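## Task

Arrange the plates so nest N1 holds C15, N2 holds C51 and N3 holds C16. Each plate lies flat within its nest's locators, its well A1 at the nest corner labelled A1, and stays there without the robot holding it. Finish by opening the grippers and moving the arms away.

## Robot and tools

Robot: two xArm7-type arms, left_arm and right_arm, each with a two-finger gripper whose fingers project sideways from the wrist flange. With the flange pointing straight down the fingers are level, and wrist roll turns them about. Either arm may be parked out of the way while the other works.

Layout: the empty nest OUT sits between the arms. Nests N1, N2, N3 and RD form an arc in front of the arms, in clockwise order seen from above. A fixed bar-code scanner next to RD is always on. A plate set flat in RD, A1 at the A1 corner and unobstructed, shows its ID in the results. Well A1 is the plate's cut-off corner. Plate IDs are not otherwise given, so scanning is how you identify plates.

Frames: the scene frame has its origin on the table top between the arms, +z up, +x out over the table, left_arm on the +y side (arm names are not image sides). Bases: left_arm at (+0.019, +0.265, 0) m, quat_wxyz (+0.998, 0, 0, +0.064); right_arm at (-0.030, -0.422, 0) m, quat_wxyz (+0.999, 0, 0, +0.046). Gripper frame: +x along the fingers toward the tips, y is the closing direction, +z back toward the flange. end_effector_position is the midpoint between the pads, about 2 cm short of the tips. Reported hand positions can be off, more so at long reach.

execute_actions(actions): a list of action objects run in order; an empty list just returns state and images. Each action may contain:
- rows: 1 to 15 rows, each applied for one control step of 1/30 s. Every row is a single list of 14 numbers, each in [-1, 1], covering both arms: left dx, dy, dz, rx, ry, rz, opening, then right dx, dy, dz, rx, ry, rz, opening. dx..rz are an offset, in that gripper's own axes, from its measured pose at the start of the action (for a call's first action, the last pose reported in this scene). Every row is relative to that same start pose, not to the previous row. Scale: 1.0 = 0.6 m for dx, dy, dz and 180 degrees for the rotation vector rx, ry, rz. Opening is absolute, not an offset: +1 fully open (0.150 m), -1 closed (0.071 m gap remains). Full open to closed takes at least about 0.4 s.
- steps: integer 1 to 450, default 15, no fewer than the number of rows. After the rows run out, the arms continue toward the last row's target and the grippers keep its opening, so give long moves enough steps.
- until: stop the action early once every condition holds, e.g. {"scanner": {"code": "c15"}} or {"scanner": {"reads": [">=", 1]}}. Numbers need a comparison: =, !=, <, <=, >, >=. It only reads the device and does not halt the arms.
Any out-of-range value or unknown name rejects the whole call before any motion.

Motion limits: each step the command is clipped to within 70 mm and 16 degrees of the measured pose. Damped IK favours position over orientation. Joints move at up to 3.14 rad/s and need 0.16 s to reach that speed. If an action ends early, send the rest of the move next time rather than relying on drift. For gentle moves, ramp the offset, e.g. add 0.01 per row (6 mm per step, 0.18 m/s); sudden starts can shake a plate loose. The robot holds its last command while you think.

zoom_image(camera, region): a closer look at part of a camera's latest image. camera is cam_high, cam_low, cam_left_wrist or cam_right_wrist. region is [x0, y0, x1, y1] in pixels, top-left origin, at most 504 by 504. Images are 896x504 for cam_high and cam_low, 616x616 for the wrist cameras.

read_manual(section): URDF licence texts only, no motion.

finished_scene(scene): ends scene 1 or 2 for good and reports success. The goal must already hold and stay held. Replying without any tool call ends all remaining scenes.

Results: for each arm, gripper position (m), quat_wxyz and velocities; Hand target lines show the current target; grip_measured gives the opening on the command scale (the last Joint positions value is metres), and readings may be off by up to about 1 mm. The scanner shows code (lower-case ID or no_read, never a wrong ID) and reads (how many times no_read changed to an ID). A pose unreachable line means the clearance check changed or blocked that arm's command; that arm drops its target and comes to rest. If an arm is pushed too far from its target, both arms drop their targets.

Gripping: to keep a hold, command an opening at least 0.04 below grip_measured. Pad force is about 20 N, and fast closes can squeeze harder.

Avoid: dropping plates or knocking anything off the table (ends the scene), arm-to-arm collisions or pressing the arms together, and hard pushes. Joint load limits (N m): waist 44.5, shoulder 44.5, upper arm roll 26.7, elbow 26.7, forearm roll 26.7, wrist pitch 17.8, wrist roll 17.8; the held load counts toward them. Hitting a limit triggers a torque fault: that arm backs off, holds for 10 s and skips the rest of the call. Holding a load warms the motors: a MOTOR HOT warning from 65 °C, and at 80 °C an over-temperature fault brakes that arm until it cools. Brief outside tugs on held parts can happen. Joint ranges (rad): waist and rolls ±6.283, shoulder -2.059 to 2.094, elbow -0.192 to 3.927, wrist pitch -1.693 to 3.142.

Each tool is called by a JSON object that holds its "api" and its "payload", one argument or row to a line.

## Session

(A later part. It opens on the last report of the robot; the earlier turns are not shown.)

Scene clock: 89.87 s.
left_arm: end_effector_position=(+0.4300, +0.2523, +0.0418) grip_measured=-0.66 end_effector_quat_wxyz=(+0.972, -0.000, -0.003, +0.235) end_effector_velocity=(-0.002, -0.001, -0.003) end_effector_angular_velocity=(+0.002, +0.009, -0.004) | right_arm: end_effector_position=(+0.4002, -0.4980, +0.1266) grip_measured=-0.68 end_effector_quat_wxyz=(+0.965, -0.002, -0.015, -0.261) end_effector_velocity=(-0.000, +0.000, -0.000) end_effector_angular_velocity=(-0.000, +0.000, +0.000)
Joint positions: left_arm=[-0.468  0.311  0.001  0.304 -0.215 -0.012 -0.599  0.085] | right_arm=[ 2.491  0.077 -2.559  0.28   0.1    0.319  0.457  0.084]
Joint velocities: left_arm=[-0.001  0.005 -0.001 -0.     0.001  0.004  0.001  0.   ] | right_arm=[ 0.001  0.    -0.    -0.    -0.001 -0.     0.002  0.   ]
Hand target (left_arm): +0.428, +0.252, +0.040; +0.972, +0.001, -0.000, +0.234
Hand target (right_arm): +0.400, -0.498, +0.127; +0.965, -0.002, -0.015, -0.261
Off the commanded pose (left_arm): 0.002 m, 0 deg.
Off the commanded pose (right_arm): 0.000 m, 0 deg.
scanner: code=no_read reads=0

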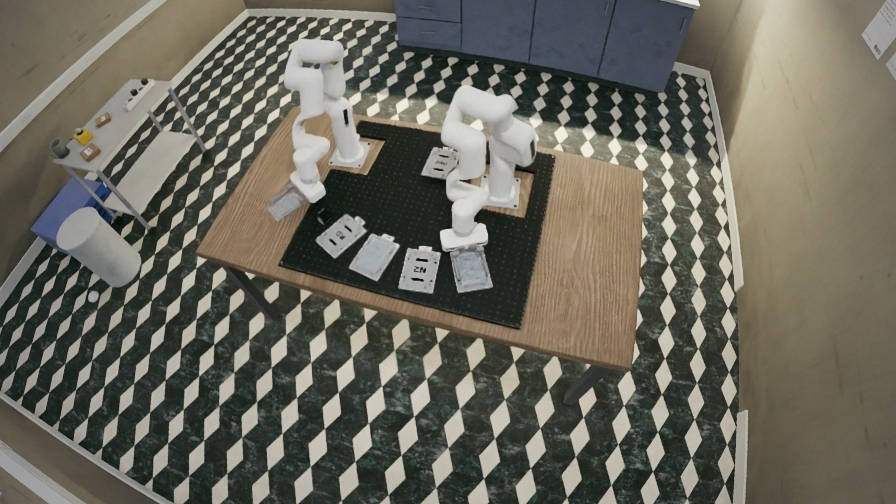

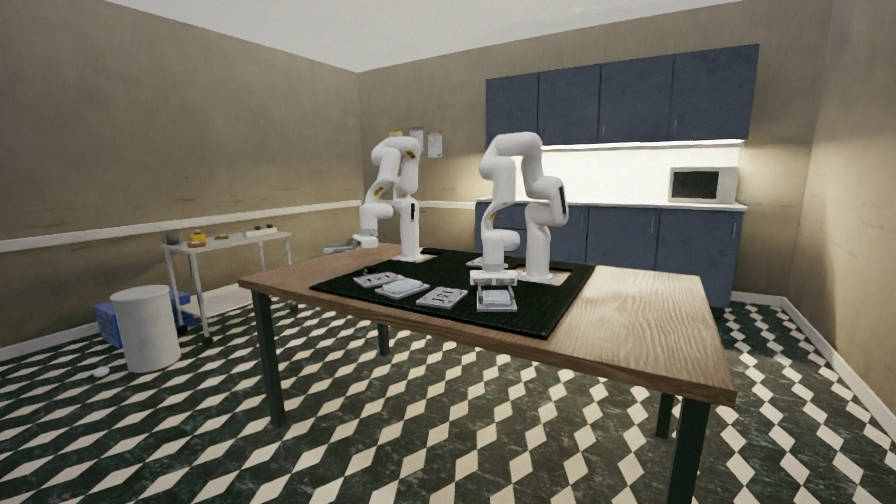

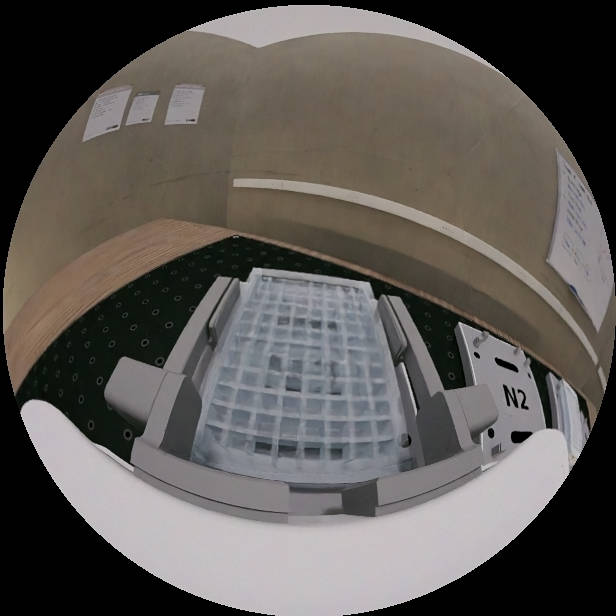

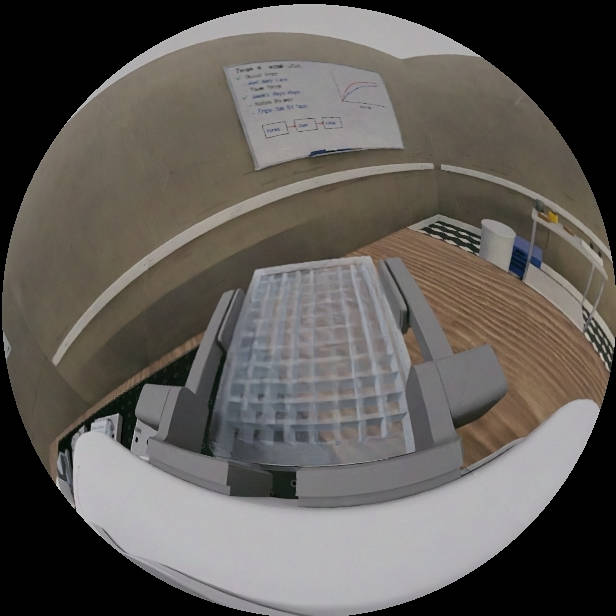

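{"api": "execute_actions", "payload": {
  "actions": [
    {"rows": [[-0.001,0,0.002,0,0,0,-0.85,0,0,0,0,0,0,-0.85],[-0.002,0,0.004,0,0,0,-0.85,0,0,0,0,0,0,-0.85],[-0.003,0,0.006,0,0,-0.001,-0.85,0,0,0,0,0,0,-0.85],[-0.004,0,0.007,0,0,-0.002,-0.85,0,0,0,0,0,0,-0.85],[-0.004,0,0.007,0,0,-0.003,-0.85,0,0,0,0,0,0,-0.85],[-0.004,0,0.007,0,0,-0.004,-0.85,0,0,0,0,0,0,-0.85],[-0.004,0,0.007,0,0,-0.005,-0.85,0,0,0,0,0,0,-0.85],[-0.004,0,0.007,0,0,-0.0056,-0.85,0,0,0,0,0,0,-0.85]], "steps": 20},
    {"rows": [[0,0,-0.0015,0,0,0,-0.85,0,0,0,0,0,0,-0.85],[0,0,-0.003,0,0,0,-0.85,0,0,0,0,0,0,-0.85],[0,0,-0.0045,0,0,0,-0.85,0,0,0,0,0,0,-0.85],[0,0,-0.006,0,0,0,-0.85,0,0,0,0,0,0,-0.85],[0,0,-0.0075,0,0,0,-0.85,0,0,0,0,0,0,-0.85],[0,0,-0.009,0,0,0,-0.85,0,0,0,0,0,0,-0.85],[0,0,-0.0105,0,0,0,-0.85,0,0,0,0,0,0,-0.85]], "steps": 18}
  ]
}}

{"api": "zoom_image", "payload": {
  "camera": "cam_left_wrist",
  "region": [150, 250, 470, 530]
}}

Scene clock: 91.67 s.
left_arm: end_effector_position=(+0.4268, +0.2511, +0.0386) grip_measured=-0.65 end_effector_quat_wxyz=(+0.974, +0.001, -0.001, +0.226) end_effector_velocity=(+0.000, -0.001, +0.001) end_effector_angular_velocity=(-0.000, -0.002, -0.003) | right_arm: end_effector_position=(+0.4002, -0.4980, +0.1266) grip_measured=-0.68 end_effector_quat_wxyz=(+0.965, -0.002, -0.015, -0.261) end_effector_velocity=(+0.000, -0.000, +0.000) end_effector_angular_velocity=(-0.001, -0.000, +0.000)
Joint positions: left_arm=[-0.456  0.319 -0.01   0.294 -0.208 -0.027 -0.585  0.085] | right_arm=[ 2.491  0.077 -2.559  0.28   0.1    0.319  0.457  0.084]
Joint velocities: left_arm=[-0.003 -0.001 -0.001 -0.001 -0.    -0.002 -0.    -0.   ] | right_arm=[-0.     0.001 -0.    -0.    -0.002 -0.     0.     0.   ]
Hand target (left_arm): +0.427, +0.251, +0.039; +0.974, +0.000, -0.002, +0.226
Hand target (right_arm): +0.400, -0.498, +0.127; +0.965, -0.002, -0.015, -0.261
Off the commanded pose (left_arm): 0.001 m, 0 deg.
Off the commanded pose (right_arm): 0.000 m, 0 deg.
scanner: code=no_read reads=0

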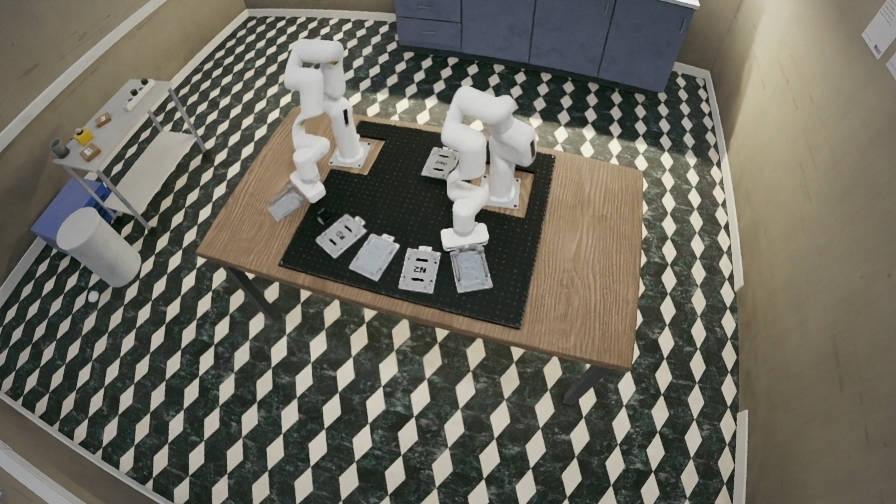

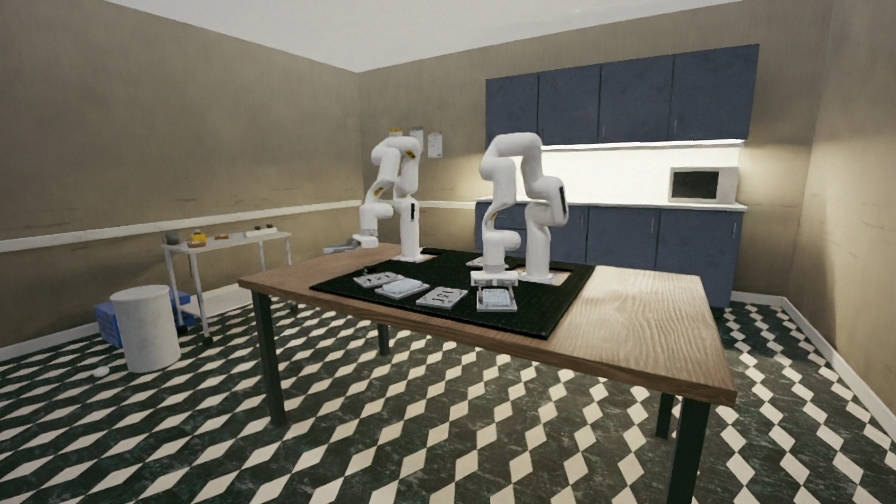

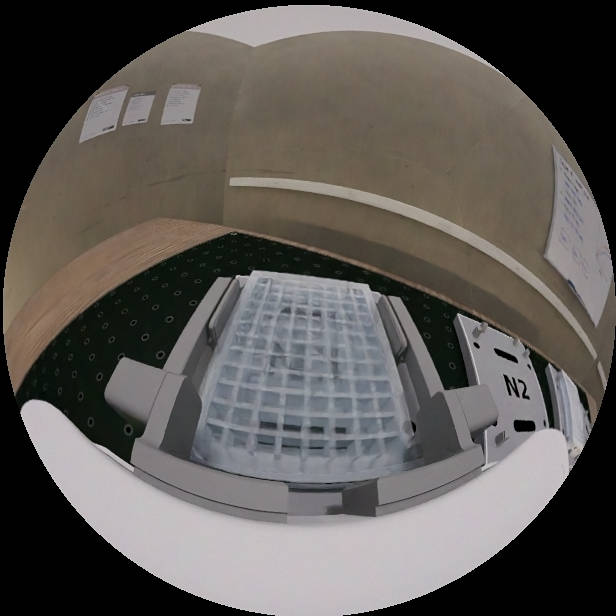

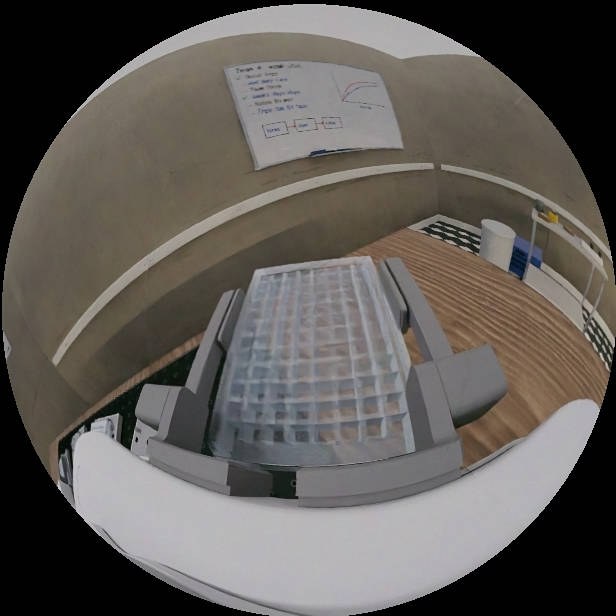

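Region (150, 250, 470, 530) of cam_left_wrist's 616x616 image, scaled by 1.575, with more detail than that image has; it fills the top 441 rows of this view, and the rest is white.

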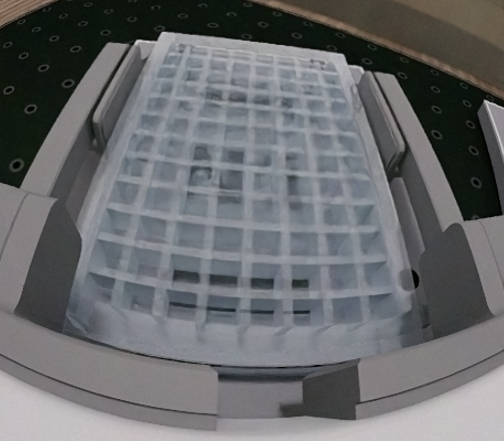

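{"api": "execute_actions", "payload": {
  "actions": [
    {"rows": [[0.0005,0,0.0005,0,0,0,-0.85,0,0,0,0,0,0,-0.85],[0.001,0,0.001,0,0,0,-0.85,0,0,0,0,0,0,-0.85],[0.0015,0,0.001,0,0,0,-0.85,0,0,0,0,0,0,-0.85],[0.002,0,0.001,0,0,0,-0.85,0,0,0,0,0,0,-0.85],[0.0025,0,0.001,0,0,0,-0.85,0,0,0,0,0,0,-0.85],[0.0025,0,0.001,0,0,0,-0.85,0,0,0,0,0,0,-0.85],[0.0025,0,0.001,0,0,0,-0.85,0,0,0,0,0,0,-0.85],[0.0025,0,0,0,0,0,-0.85,0,0,0,0,0,0,-0.85],[0.0025,0,-0.001,0,0,0,-0.85,0,0,0,0,0,0,-0.85],[0.0025,0,-0.002,0,0,0,-0.85,0,0,0,0,0,0,-0.85],[0.0025,0,-0.003,0,0,0,-0.85,0,0,0,0,0,0,-0.85],[0.0025,0,-0.004,0,0,0,-0.85,0,0,0,0,0,0,-0.85],[0.0025,0,-0.005,0,0,0,-0.85,0,0,0,0,0,0,-0.85],[0.0025,0,-0.006,0,0,0,-0.85,0,0,0,0,0,0,-0.85],[0.0025,0,-0.007,0,0,0,-0.85,0,0,0,0,0,0,-0.85]], "steps": 26}
  ]
}}

{"api": "zoom_image", "payload": {
  "camera": "cam_left_wrist",
  "region": [150, 250, 470, 530]
}}

Scene clock: 92.87 s.
left_arm: end_effector_position=(+0.4288, +0.2519, +0.0350) grip_measured=-0.64 end_effector_quat_wxyz=(+0.974, +0.000, -0.002, +0.226) end_effector_velocity=(-0.001, -0.000, -0.001) end_effector_angular_velocity=(+0.000, +0.003, -0.001) | right_arm: end_effector_position=(+0.4002, -0.4980, +0.1266) grip_measured=-0.68 end_effector_quat_wxyz=(+0.965, -0.002, -0.015, -0.261) end_effector_velocity=(-0.000, +0.000, -0.000) end_effector_angular_velocity=(+0.000, +0.000, -0.001)
Joint positions: left_arm=[-0.443  0.341 -0.018  0.304 -0.207 -0.041 -0.582  0.085] | right_arm=[ 2.491  0.077 -2.559  0.28   0.1    0.319  0.457  0.084]
Joint velocities: left_arm=[ 0.001  0.002 -0.001  0.     0.     0.001  0.     0.   ] | right_arm=[ 0.    -0.001  0.    -0.    -0.    -0.001  0.001  0.   ]
Hand target (left_arm): +0.428, +0.252, +0.034; +0.974, +0.001, -0.001, +0.226
Hand target (right_arm): +0.400, -0.498, +0.127; +0.965, -0.002, -0.015, -0.261
Off the commanded pose (left_arm): 0.001 m, 0 deg.
Off the commanded pose (right_arm): 0.000 m, 0 deg.
scanner: code=no_read reads=0

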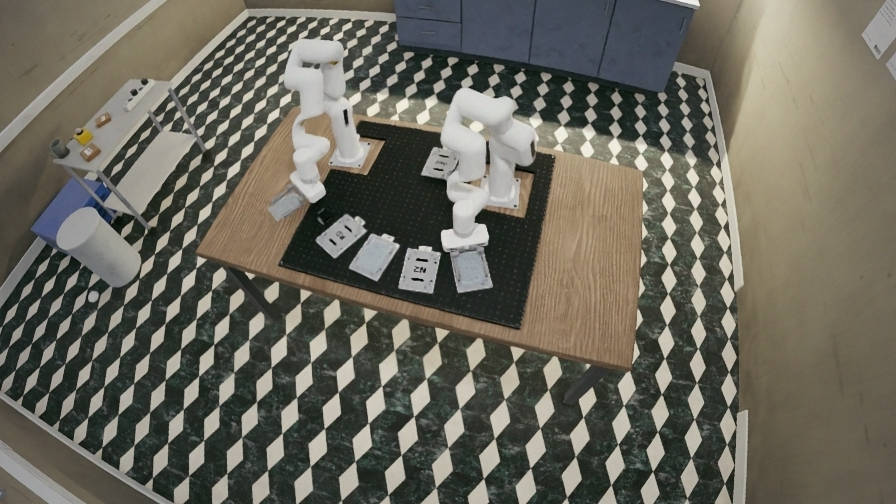

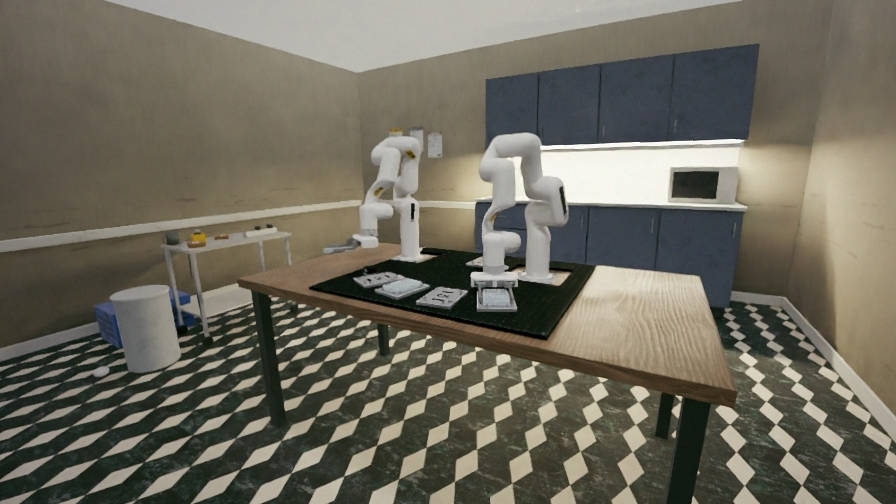

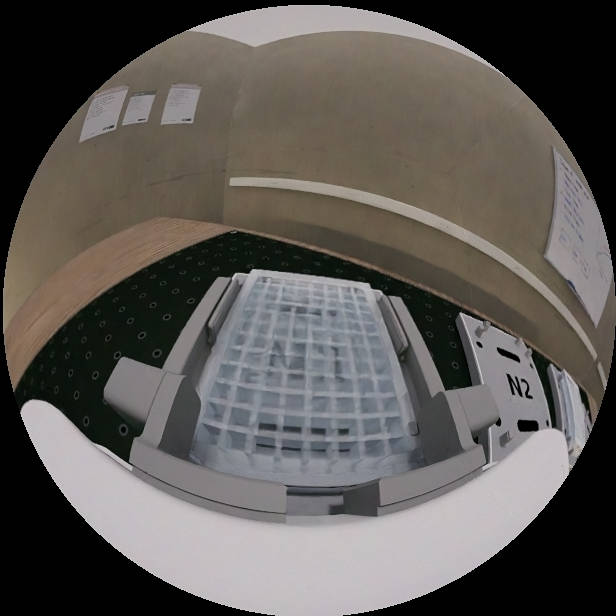

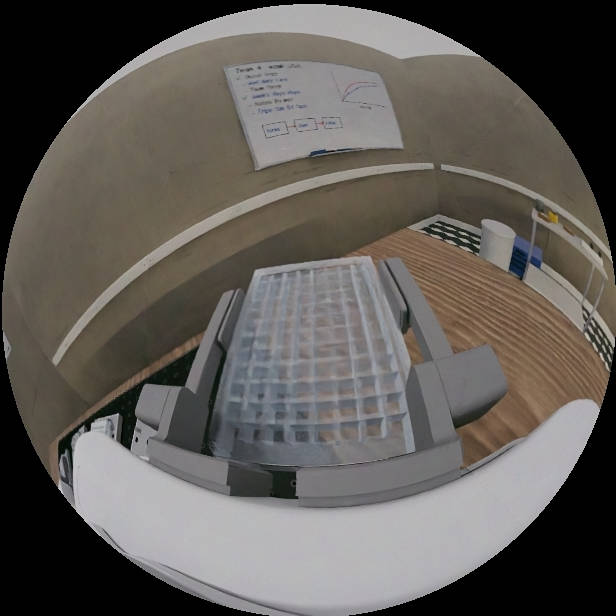

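Region (150, 250, 470, 530) of cam_left_wrist's 616x616 image, scaled by 1.575, with more detail than that image has; it fills the top 441 rows of this view, and the rest is white.

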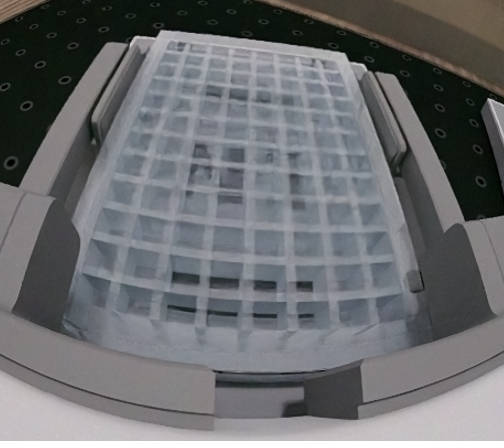

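{"api": "execute_actions", "payload": {
  "actions": [
    {"rows": [[0,0,0,0,0,0,-0.72,0,0,0,0,0,0,-0.85],[0,0,0,0,0,0,-0.64,0,0,0,0,0,0,-0.85],[0,0,0,0,0,0,-0.58,0,0,0,0,0,0,-0.85],[0,0,0,0,0,0,-0.5,0,0,0,0,0,0,-0.85],[0,0,0,0,0,0,-0.4,0,0,0,0,0,0,-0.85],[0,0,0,0,0,0,-0.3,0,0,0,0,0,0,-0.85],[0,0,0,0,0,0,-0.2,0,0,0,0,0,0,-0.85],[0,0,0,0,0,0,-0.1,0,0,0,0,0,0,-0.85]], "steps": 12},
    {"rows": [[0,0,0.01,0,0,0,-0.1,0,0,0,0,0,0,-0.85],[0,0,0.02,0,0,0,-0.1,0,0,0,0,0,0,-0.85],[0,0,0.03,0,0,0,-0.1,0,0,0,0,0,0,-0.85],[0,0,0.04,0,0,0,-0.1,0,0,0,0,0,0,-0.85],[-0.005,0,0.05,0,0,0,-0.1,0,0,0,0,0,0,-0.85],[-0.01,0,0.06,0,0,0,-0.1,0,0,0,0,0,0,-0.85],[-0.017,0,0.07,0,0,0,-0.1,0,0,0,0,0,0,-0.85],[-0.025,0,0.08,0,0,0,-0.1,0,0,0,0,0,0,-0.85],[-0.033,0,0.09,0,0,0,-0.1,0,0,0,0,0,0,-0.85],[-0.04,0,0.097,0,0,0,-0.1,0,0,0,0,0,0,-0.85]], "steps": 20}
  ]
}}

{"api": "zoom_image", "payload": {
  "camera": "cam_left_wrist",
  "region": [200, 400, 400, 490]
}}

{"api": "zoom_image", "payload": {
  "camera": "cam_left_wrist",
  "region": [150, 250, 470, 530]
}}

Scene clock: 94.23 s.
left_arm: end_effector_position=(+0.4066, +0.2420, +0.0918) grip_measured=-0.10 end_effector_quat_wxyz=(+0.974, -0.001, -0.001, +0.226) end_effector_velocity=(-0.002, -0.001, -0.001) end_effector_angular_velocity=(+0.068, +0.019, +0.009) | right_arm: end_effector_position=(+0.4002, -0.4980, +0.1266) grip_measured=-0.68 end_effector_quat_wxyz=(+0.965, -0.002, -0.015, -0.261) end_effector_velocity=(+0.000, +0.000, +0.000) end_effector_angular_velocity=(-0.000, -0.000, +0.000)
Joint positions: left_arm=[-0.575  0.001  0.11   0.189 -0.007  0.186 -0.786  0.107] | right_arm=[ 2.491  0.077 -2.559  0.28   0.1    0.319  0.457  0.084]
Joint velocities: left_arm=[ 0.023  0.014  0.021  0.018  0.305  0.045 -0.265  0.   ] | right_arm=[ 0.    -0.    -0.    -0.    -0.001 -0.     0.001 -0.   ]
Hand target (left_arm): +0.406, +0.242, +0.092; +0.974, +0.001, -0.001, +0.226
Hand target (right_arm): +0.400, -0.498, +0.127; +0.965, -0.002, -0.015, -0.261
Off the commanded pose (left_arm): 0.001 m, 0 deg.
Off the commanded pose (right_arm): 0.000 m, 0 deg.
scanner: code=no_read reads=0

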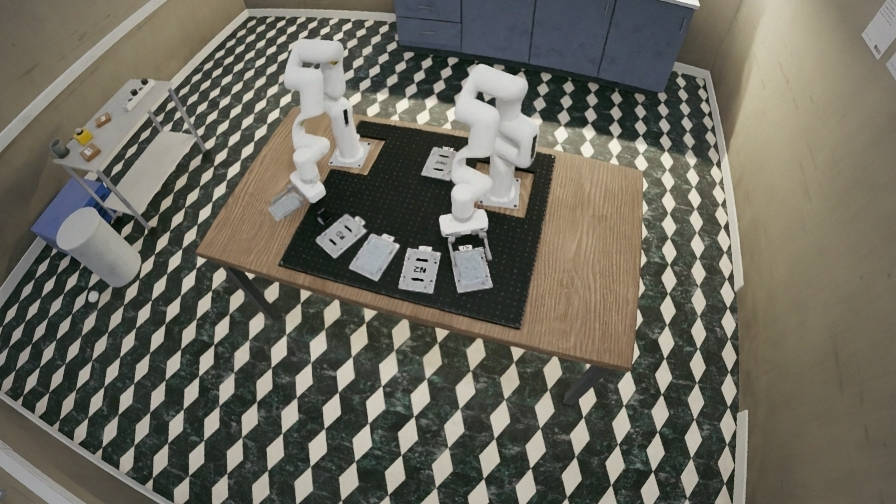

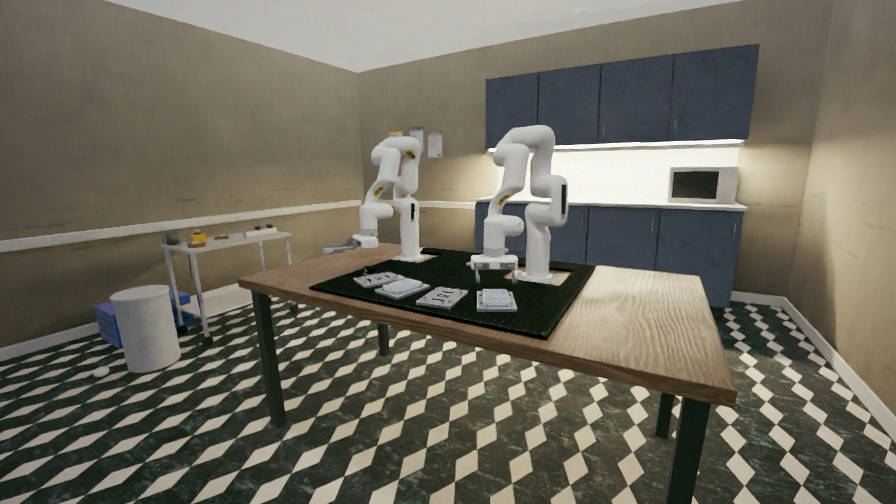

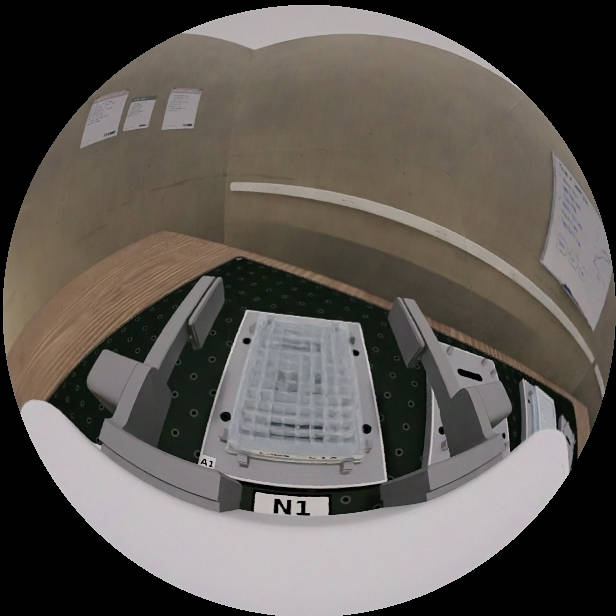

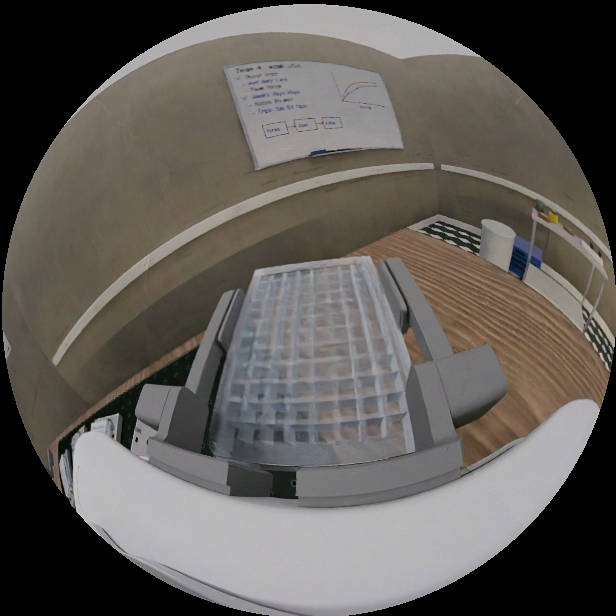

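Region (200, 400, 400, 490) of cam_left_wrist's 616x616 image, scaled by 2.520, with more detail than that image has; it fills the top 227 rows of this view, and the rest is white.

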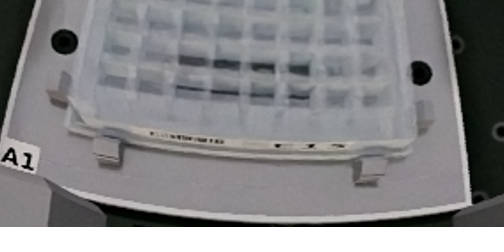

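Region (150, 250, 470, 530) of cam_left_wrist's 616x616 image, scaled by 1.575, with more detail than that image has; it fills the top 441 rows of this view, and the rest is white.

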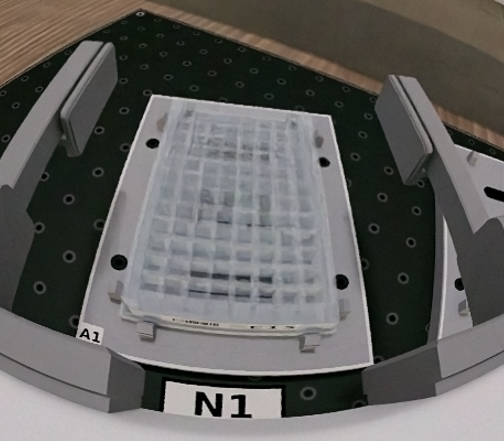

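{"api": "execute_actions", "payload": {
  "actions": [
    {"rows": [[0.005,0,-0.01,0,0.003,0,-0.1,0,0,0,0,0,0,-0.85],[0.012,0,-0.02,0,0.006,0,-0.1,0,0,0,0,0,0,-0.85],[0.02,0,-0.03,0,0.01,0,-0.1,0,0,0,0,0,0,-0.85],[0.027,0,-0.04,0,0.014,0,-0.1,0,0,0,0,0,0,-0.85],[0.033,0,-0.05,0,0.018,0,-0.1,0,0,0,0,0,0,-0.85],[0.038,0,-0.06,0,0.02,0,-0.1,0,0,0,0,0,0,-0.85],[0.038,0,-0.07,0,0.02,0,-0.1,0,0,0,0,0,0,-0.85],[0.038,0,-0.08,0,0.02,0,-0.1,0,0,0,0,0,0,-0.85],[0.038,0,-0.086,0,0.02,0,-0.1,0,0,0,0,0,0,-0.85],[0.038,0,-0.09,0,0.02,0,-0.1,0,0,0,0,0,0,-0.85]], "steps": 25},
    {"rows": [[0,0,0,0,0,0,-0.25,0,0,0,0,0,0,-0.85],[0,0,0,0,0,0,-0.4,0,0,0,0,0,0,-0.85],[0,0,0,0,0,0,-0.5,0,0,0,0,0,0,-0.85],[0,0,0,0,0,0,-0.58,0,0,0,0,0,0,-0.85],[0,0,0,0,0,0,-0.64,0,0,0,0,0,0,-0.85],[0,0,0,0,0,0,-0.72,0,0,0,0,0,0,-0.85],[0,0,0,0,0,0,-0.8,0,0,0,0,0,0,-0.85],[0,0,0,0,0,0,-0.85,0,0,0,0,0,0,-0.85]], "steps": 14},
    {"rows": [[0,0,0.002,0,0,0,-0.85,0,0,0,0,0,0,-0.85],[0,0,0.004,0,0,0,-0.85,0,0,0,0,0,0,-0.85],[-0.0003,0,0.006,0,0,0,-0.85,0,0,0,0,0,0,-0.85],[-0.0005,0,0.008,0,-0.003,0,-0.85,0,0,0,0,0,0,-0.85],[-0.0007,0,0.010,0,-0.006,0,-0.85,0,0,0,0,0,0,-0.85],[-0.0008,0,0.012,0,-0.009,0,-0.85,0,0,0,0,0,0,-0.85],[-0.0008,0,0.013,0,-0.012,0.002,-0.85,0,0,0,0,0,0,-0.85],[-0.0008,0,0.013,0,-0.015,0.004,-0.85,0,0,0,0,0,0,-0.85],[-0.0008,0,0.013,0,-0.018,0.006,-0.85,0,0,0,0,0,0,-0.85],[-0.0008,0,0.013,0,-0.02,0.008,-0.85,0,0,0,0,0,0,-0.85],[-0.0005,0,0.013,0,-0.02,0.010,-0.85,0,0,0,0,0,0,-0.85],[-0.0003,0,0.013,0,-0.02,0.011,-0.85,0,0,0,0,0,0,-0.85]], "steps": 25},
    {"rows": [[0,0,-0.0015,0,0,0,-0.85,0,0,0,0,0,0,-0.85],[0,0,-0.003,0,0,0,-0.85,0,0,0,0,0,0,-0.85],[0,0,-0.0045,0,0,0,-0.85,0,0,0,0,0,0,-0.85],[0,0,-0.006,0,0,0,-0.85,0,0,0,0,0,0,-0.85],[0,0,-0.0075,0,0,0,-0.85,0,0,0,0,0,0,-0.85],[0,0,-0.009,0,0,0,-0.85,0,0,0,0,0,0,-0.85],[0,0,-0.0105,0,0,0,-0.85,0,0,0,0,0,0,-0.85]], "steps": 18}
  ]
}}

{"api": "zoom_image", "payload": {
  "camera": "cam_left_wrist",
  "region": [150, 250, 470, 530]
}}

Scene clock: 98.03 s.
left_arm: end_effector_position=(+0.4285, +0.2529, +0.0408) grip_measured=-0.64 end_effector_quat_wxyz=(+0.970, -0.002, -0.002, +0.244) end_effector_velocity=(-0.002, +0.000, -0.006) end_effector_angular_velocity=(+0.004, +0.019, -0.007) | right_arm: end_effector_position=(+0.4002, -0.4980, +0.1266) grip_measured=-0.68 end_effector_quat_wxyz=(+0.965, -0.002, -0.015, -0.261) end_effector_velocity=(+0.000, +0.001, -0.000) end_effector_angular_velocity=(+0.001, +0.000, +0.001)
Joint positions: left_arm=[-0.482  0.315 -0.012  0.31  -0.301 -0.011 -0.559  0.085] | right_arm=[ 2.491  0.077 -2.559  0.28   0.1    0.319  0.457  0.084]
Joint velocities: left_arm=[0.004 0.012 0.    0.003 0.004 0.011 0.007 0.001] | right_arm=[ 0.001 -0.001 -0.     0.001  0.001  0.    -0.001  0.   ]
Hand target (left_arm): +0.427, +0.252, +0.040; +0.970, -0.001, -0.000, +0.243
Hand target (right_arm): +0.400, -0.498, +0.127; +0.965, -0.002, -0.015, -0.261
Off the commanded pose (left_arm): 0.002 m, 0 deg.
Off the commanded pose (right_arm): 0.000 m, 0 deg.
scanner: code=no_read reads=0

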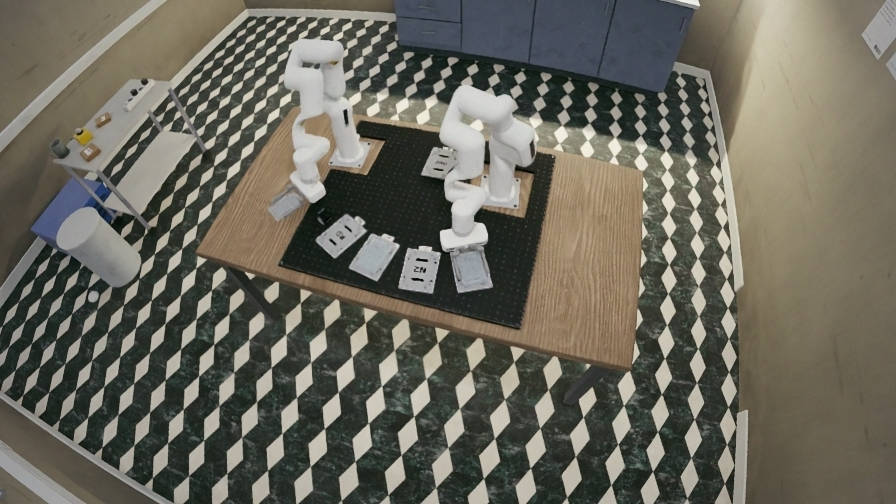

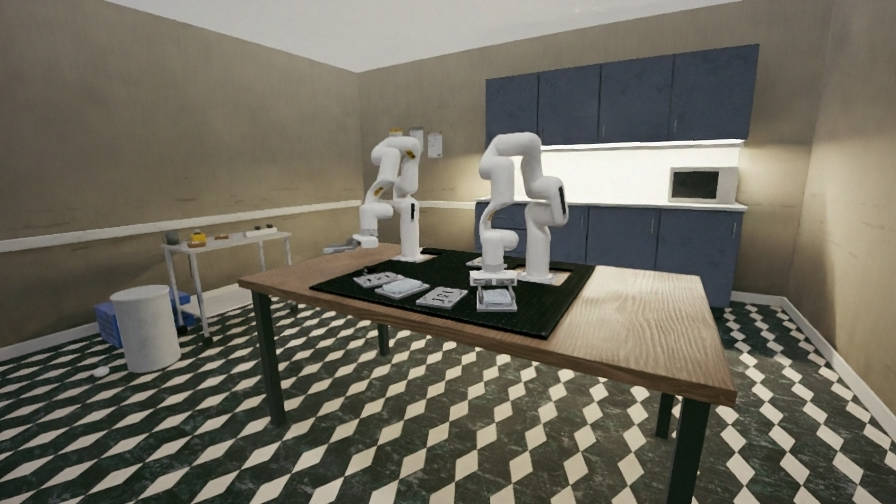

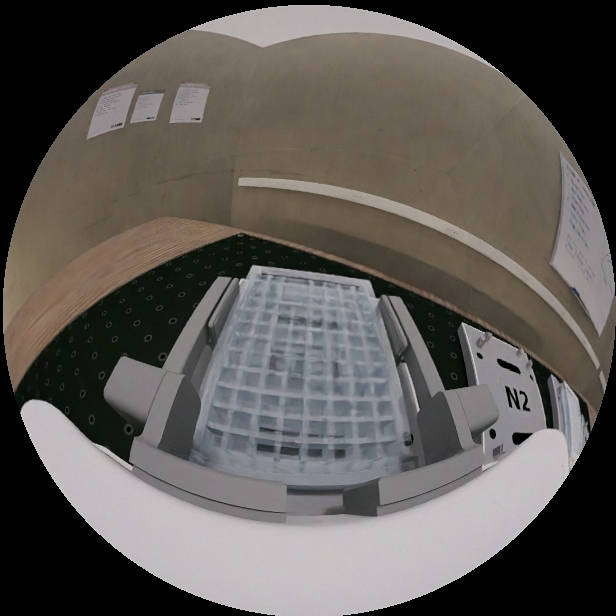

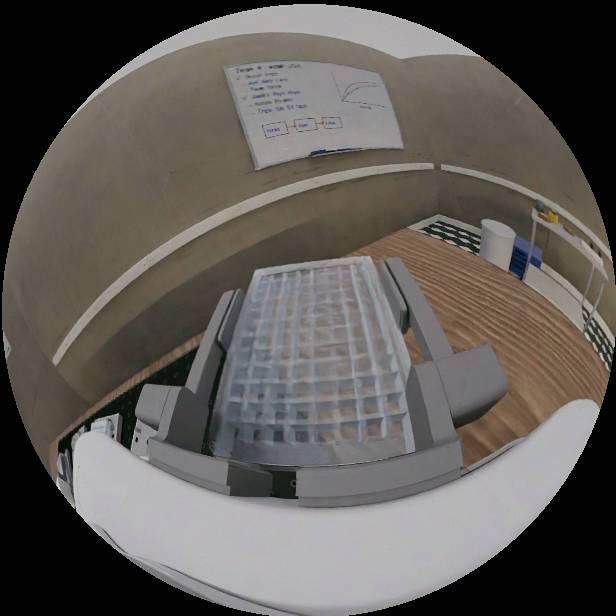

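Region (150, 250, 470, 530) of cam_left_wrist's 616x616 image, scaled by 1.575, with more detail than that image has; it fills the top 441 rows of this view, and the rest is white.

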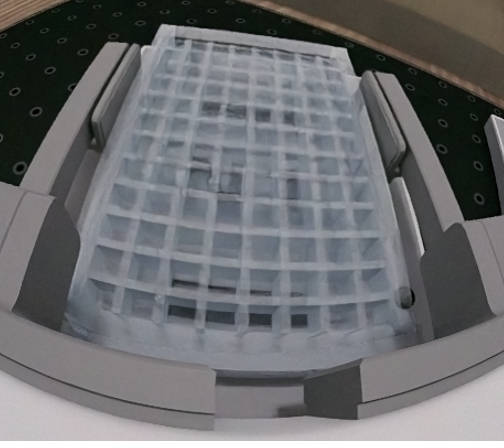

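{"api": "execute_actions", "payload": {
  "actions": [
    {"rows": [[0,0,0,0,0,0,-0.72,0,0,0,0,0,0,-0.85],[0,0,0,0,0,0,-0.64,0,0,0,0,0,0,-0.85],[0,0,0,0,0,0,-0.58,0,0,0,0,0,0,-0.85],[0,0,0,0,0,0,-0.5,0,0,0,0,0,0,-0.85],[0,0,0,0,0,0,-0.4,0,0,0,0,0,0,-0.85],[0,0,0,0,0,0,-0.3,0,0,0,0,0,0,-0.85],[0,0,0,0,0,0,-0.2,0,0,0,0,0,0,-0.85],[0,0,0,0,0,0,-0.1,0,0,0,0,0,0,-0.85]], "steps": 12},
    {"rows": [[0,0,0.01,0,0,0,-0.1,0,0,0,0,0,0,-0.85],[0,0,0.02,0,0,0,-0.1,0,0,0,0,0,0,-0.85],[0,0,0.03,0,0,0,-0.1,0,0,0,0,0,0,-0.85],[0,0,0.04,0,0,0,-0.1,0,0,0,0,0,0,-0.85],[-0.005,0,0.05,0,0,0,-0.1,0,0,0,0,0,0,-0.85],[-0.01,0,0.06,0,0,0,-0.1,0,0,0,0,0,0,-0.85],[-0.017,0,0.07,0,0,0,-0.1,0,0,0,0,0,0,-0.85],[-0.025,0,0.08,0,0,0,-0.1,0,0,0,0,0,0,-0.85],[-0.033,0,0.088,0,0,0,-0.1,0,0,0,0,0,0,-0.85],[-0.038,0,0.088,0,0,0,-0.1,0,0,0,0,0,0,-0.85]], "steps": 20}
  ]
}}

{"api": "zoom_image", "payload": {
  "camera": "cam_left_wrist",
  "region": [200, 400, 400, 490]
}}

{"api": "zoom_image", "payload": {
  "camera": "cam_left_wrist",
  "region": [200, 290, 400, 490]
}}

Scene clock: 99.33 s.
left_arm: end_effector_position=(+0.4075, +0.2415, +0.0920) grip_measured=-0.10 end_effector_quat_wxyz=(+0.970, -0.003, -0.000, +0.242) end_effector_velocity=(-0.001, -0.001, -0.000) end_effector_angular_velocity=(+0.069, +0.019, +0.010) | right_arm: end_effector_position=(+0.4002, -0.4980, +0.1266) grip_measured=-0.68 end_effector_quat_wxyz=(+0.965, -0.002, -0.015, -0.261) end_effector_velocity=(+0.000, +0.000, +0.000) end_effector_angular_velocity=(-0.000, +0.000, +0.001)
Joint positions: left_arm=[-0.634  0.009  0.15   0.204 -0.035  0.19  -0.811  0.107] | right_arm=[ 2.491  0.077 -2.559  0.28   0.1    0.319  0.457  0.084]
Joint velocities: left_arm=[ 0.012  0.014  0.03   0.022  0.302  0.049 -0.265  0.   ] | right_arm=[ 0.     0.     0.     0.    -0.001  0.001 -0.    -0.   ]
Hand target (left_arm): +0.407, +0.241, +0.092; +0.970, -0.001, -0.000, +0.242
Hand target (right_arm): +0.400, -0.498, +0.127; +0.965, -0.002, -0.015, -0.261
Off the commanded pose (left_arm): 0.001 m, 0 deg.
Off the commanded pose (right_arm): 0.000 m, 0 deg.
scanner: code=no_read reads=0

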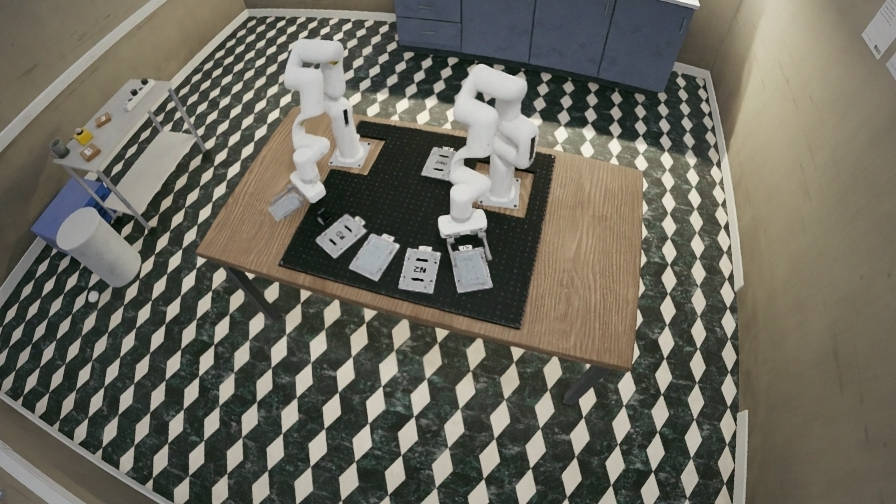

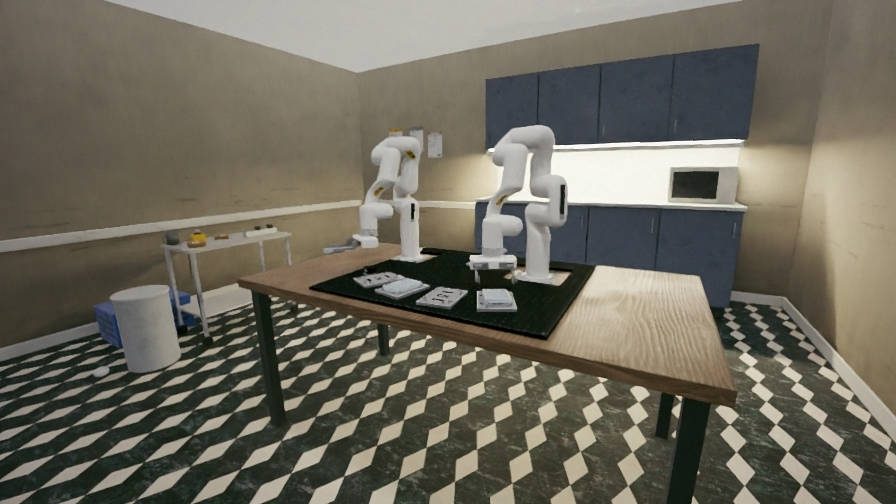

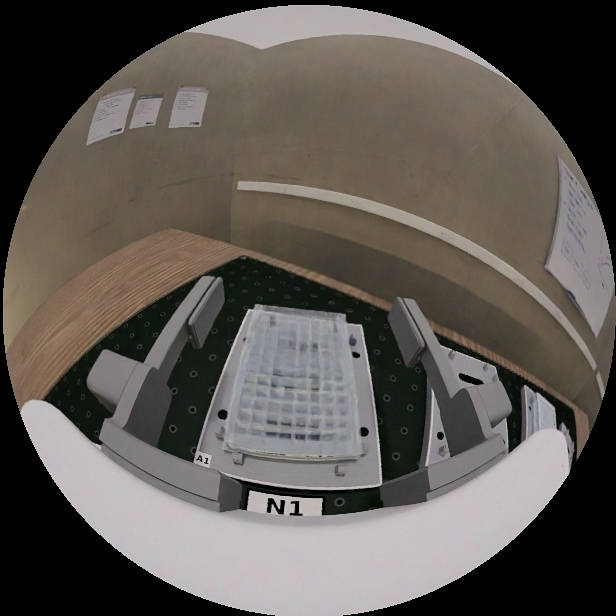

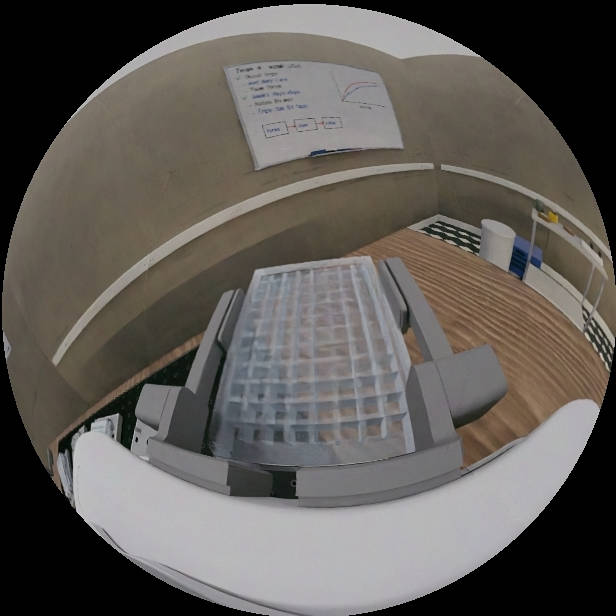

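Region (200, 400, 400, 490) of cam_left_wrist's 616x616 image, scaled by 2.520, with more detail than that image has; it fills the top 227 rows of this view, and the rest is white.

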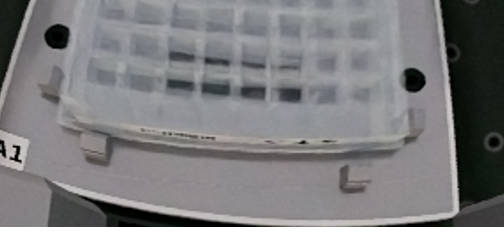

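Region (200, 290, 400, 490) of cam_left_wrist's 616x616 image, scaled by 2.520, with more detail than that image has.

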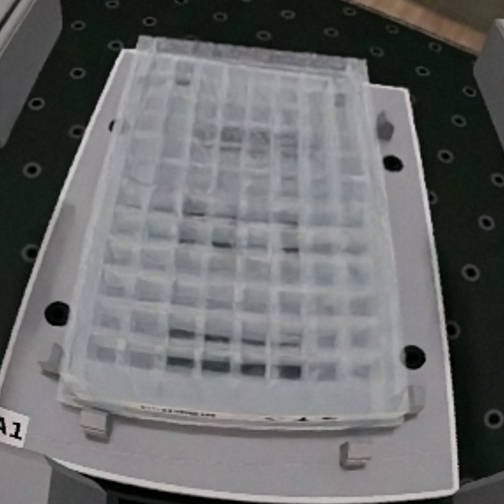

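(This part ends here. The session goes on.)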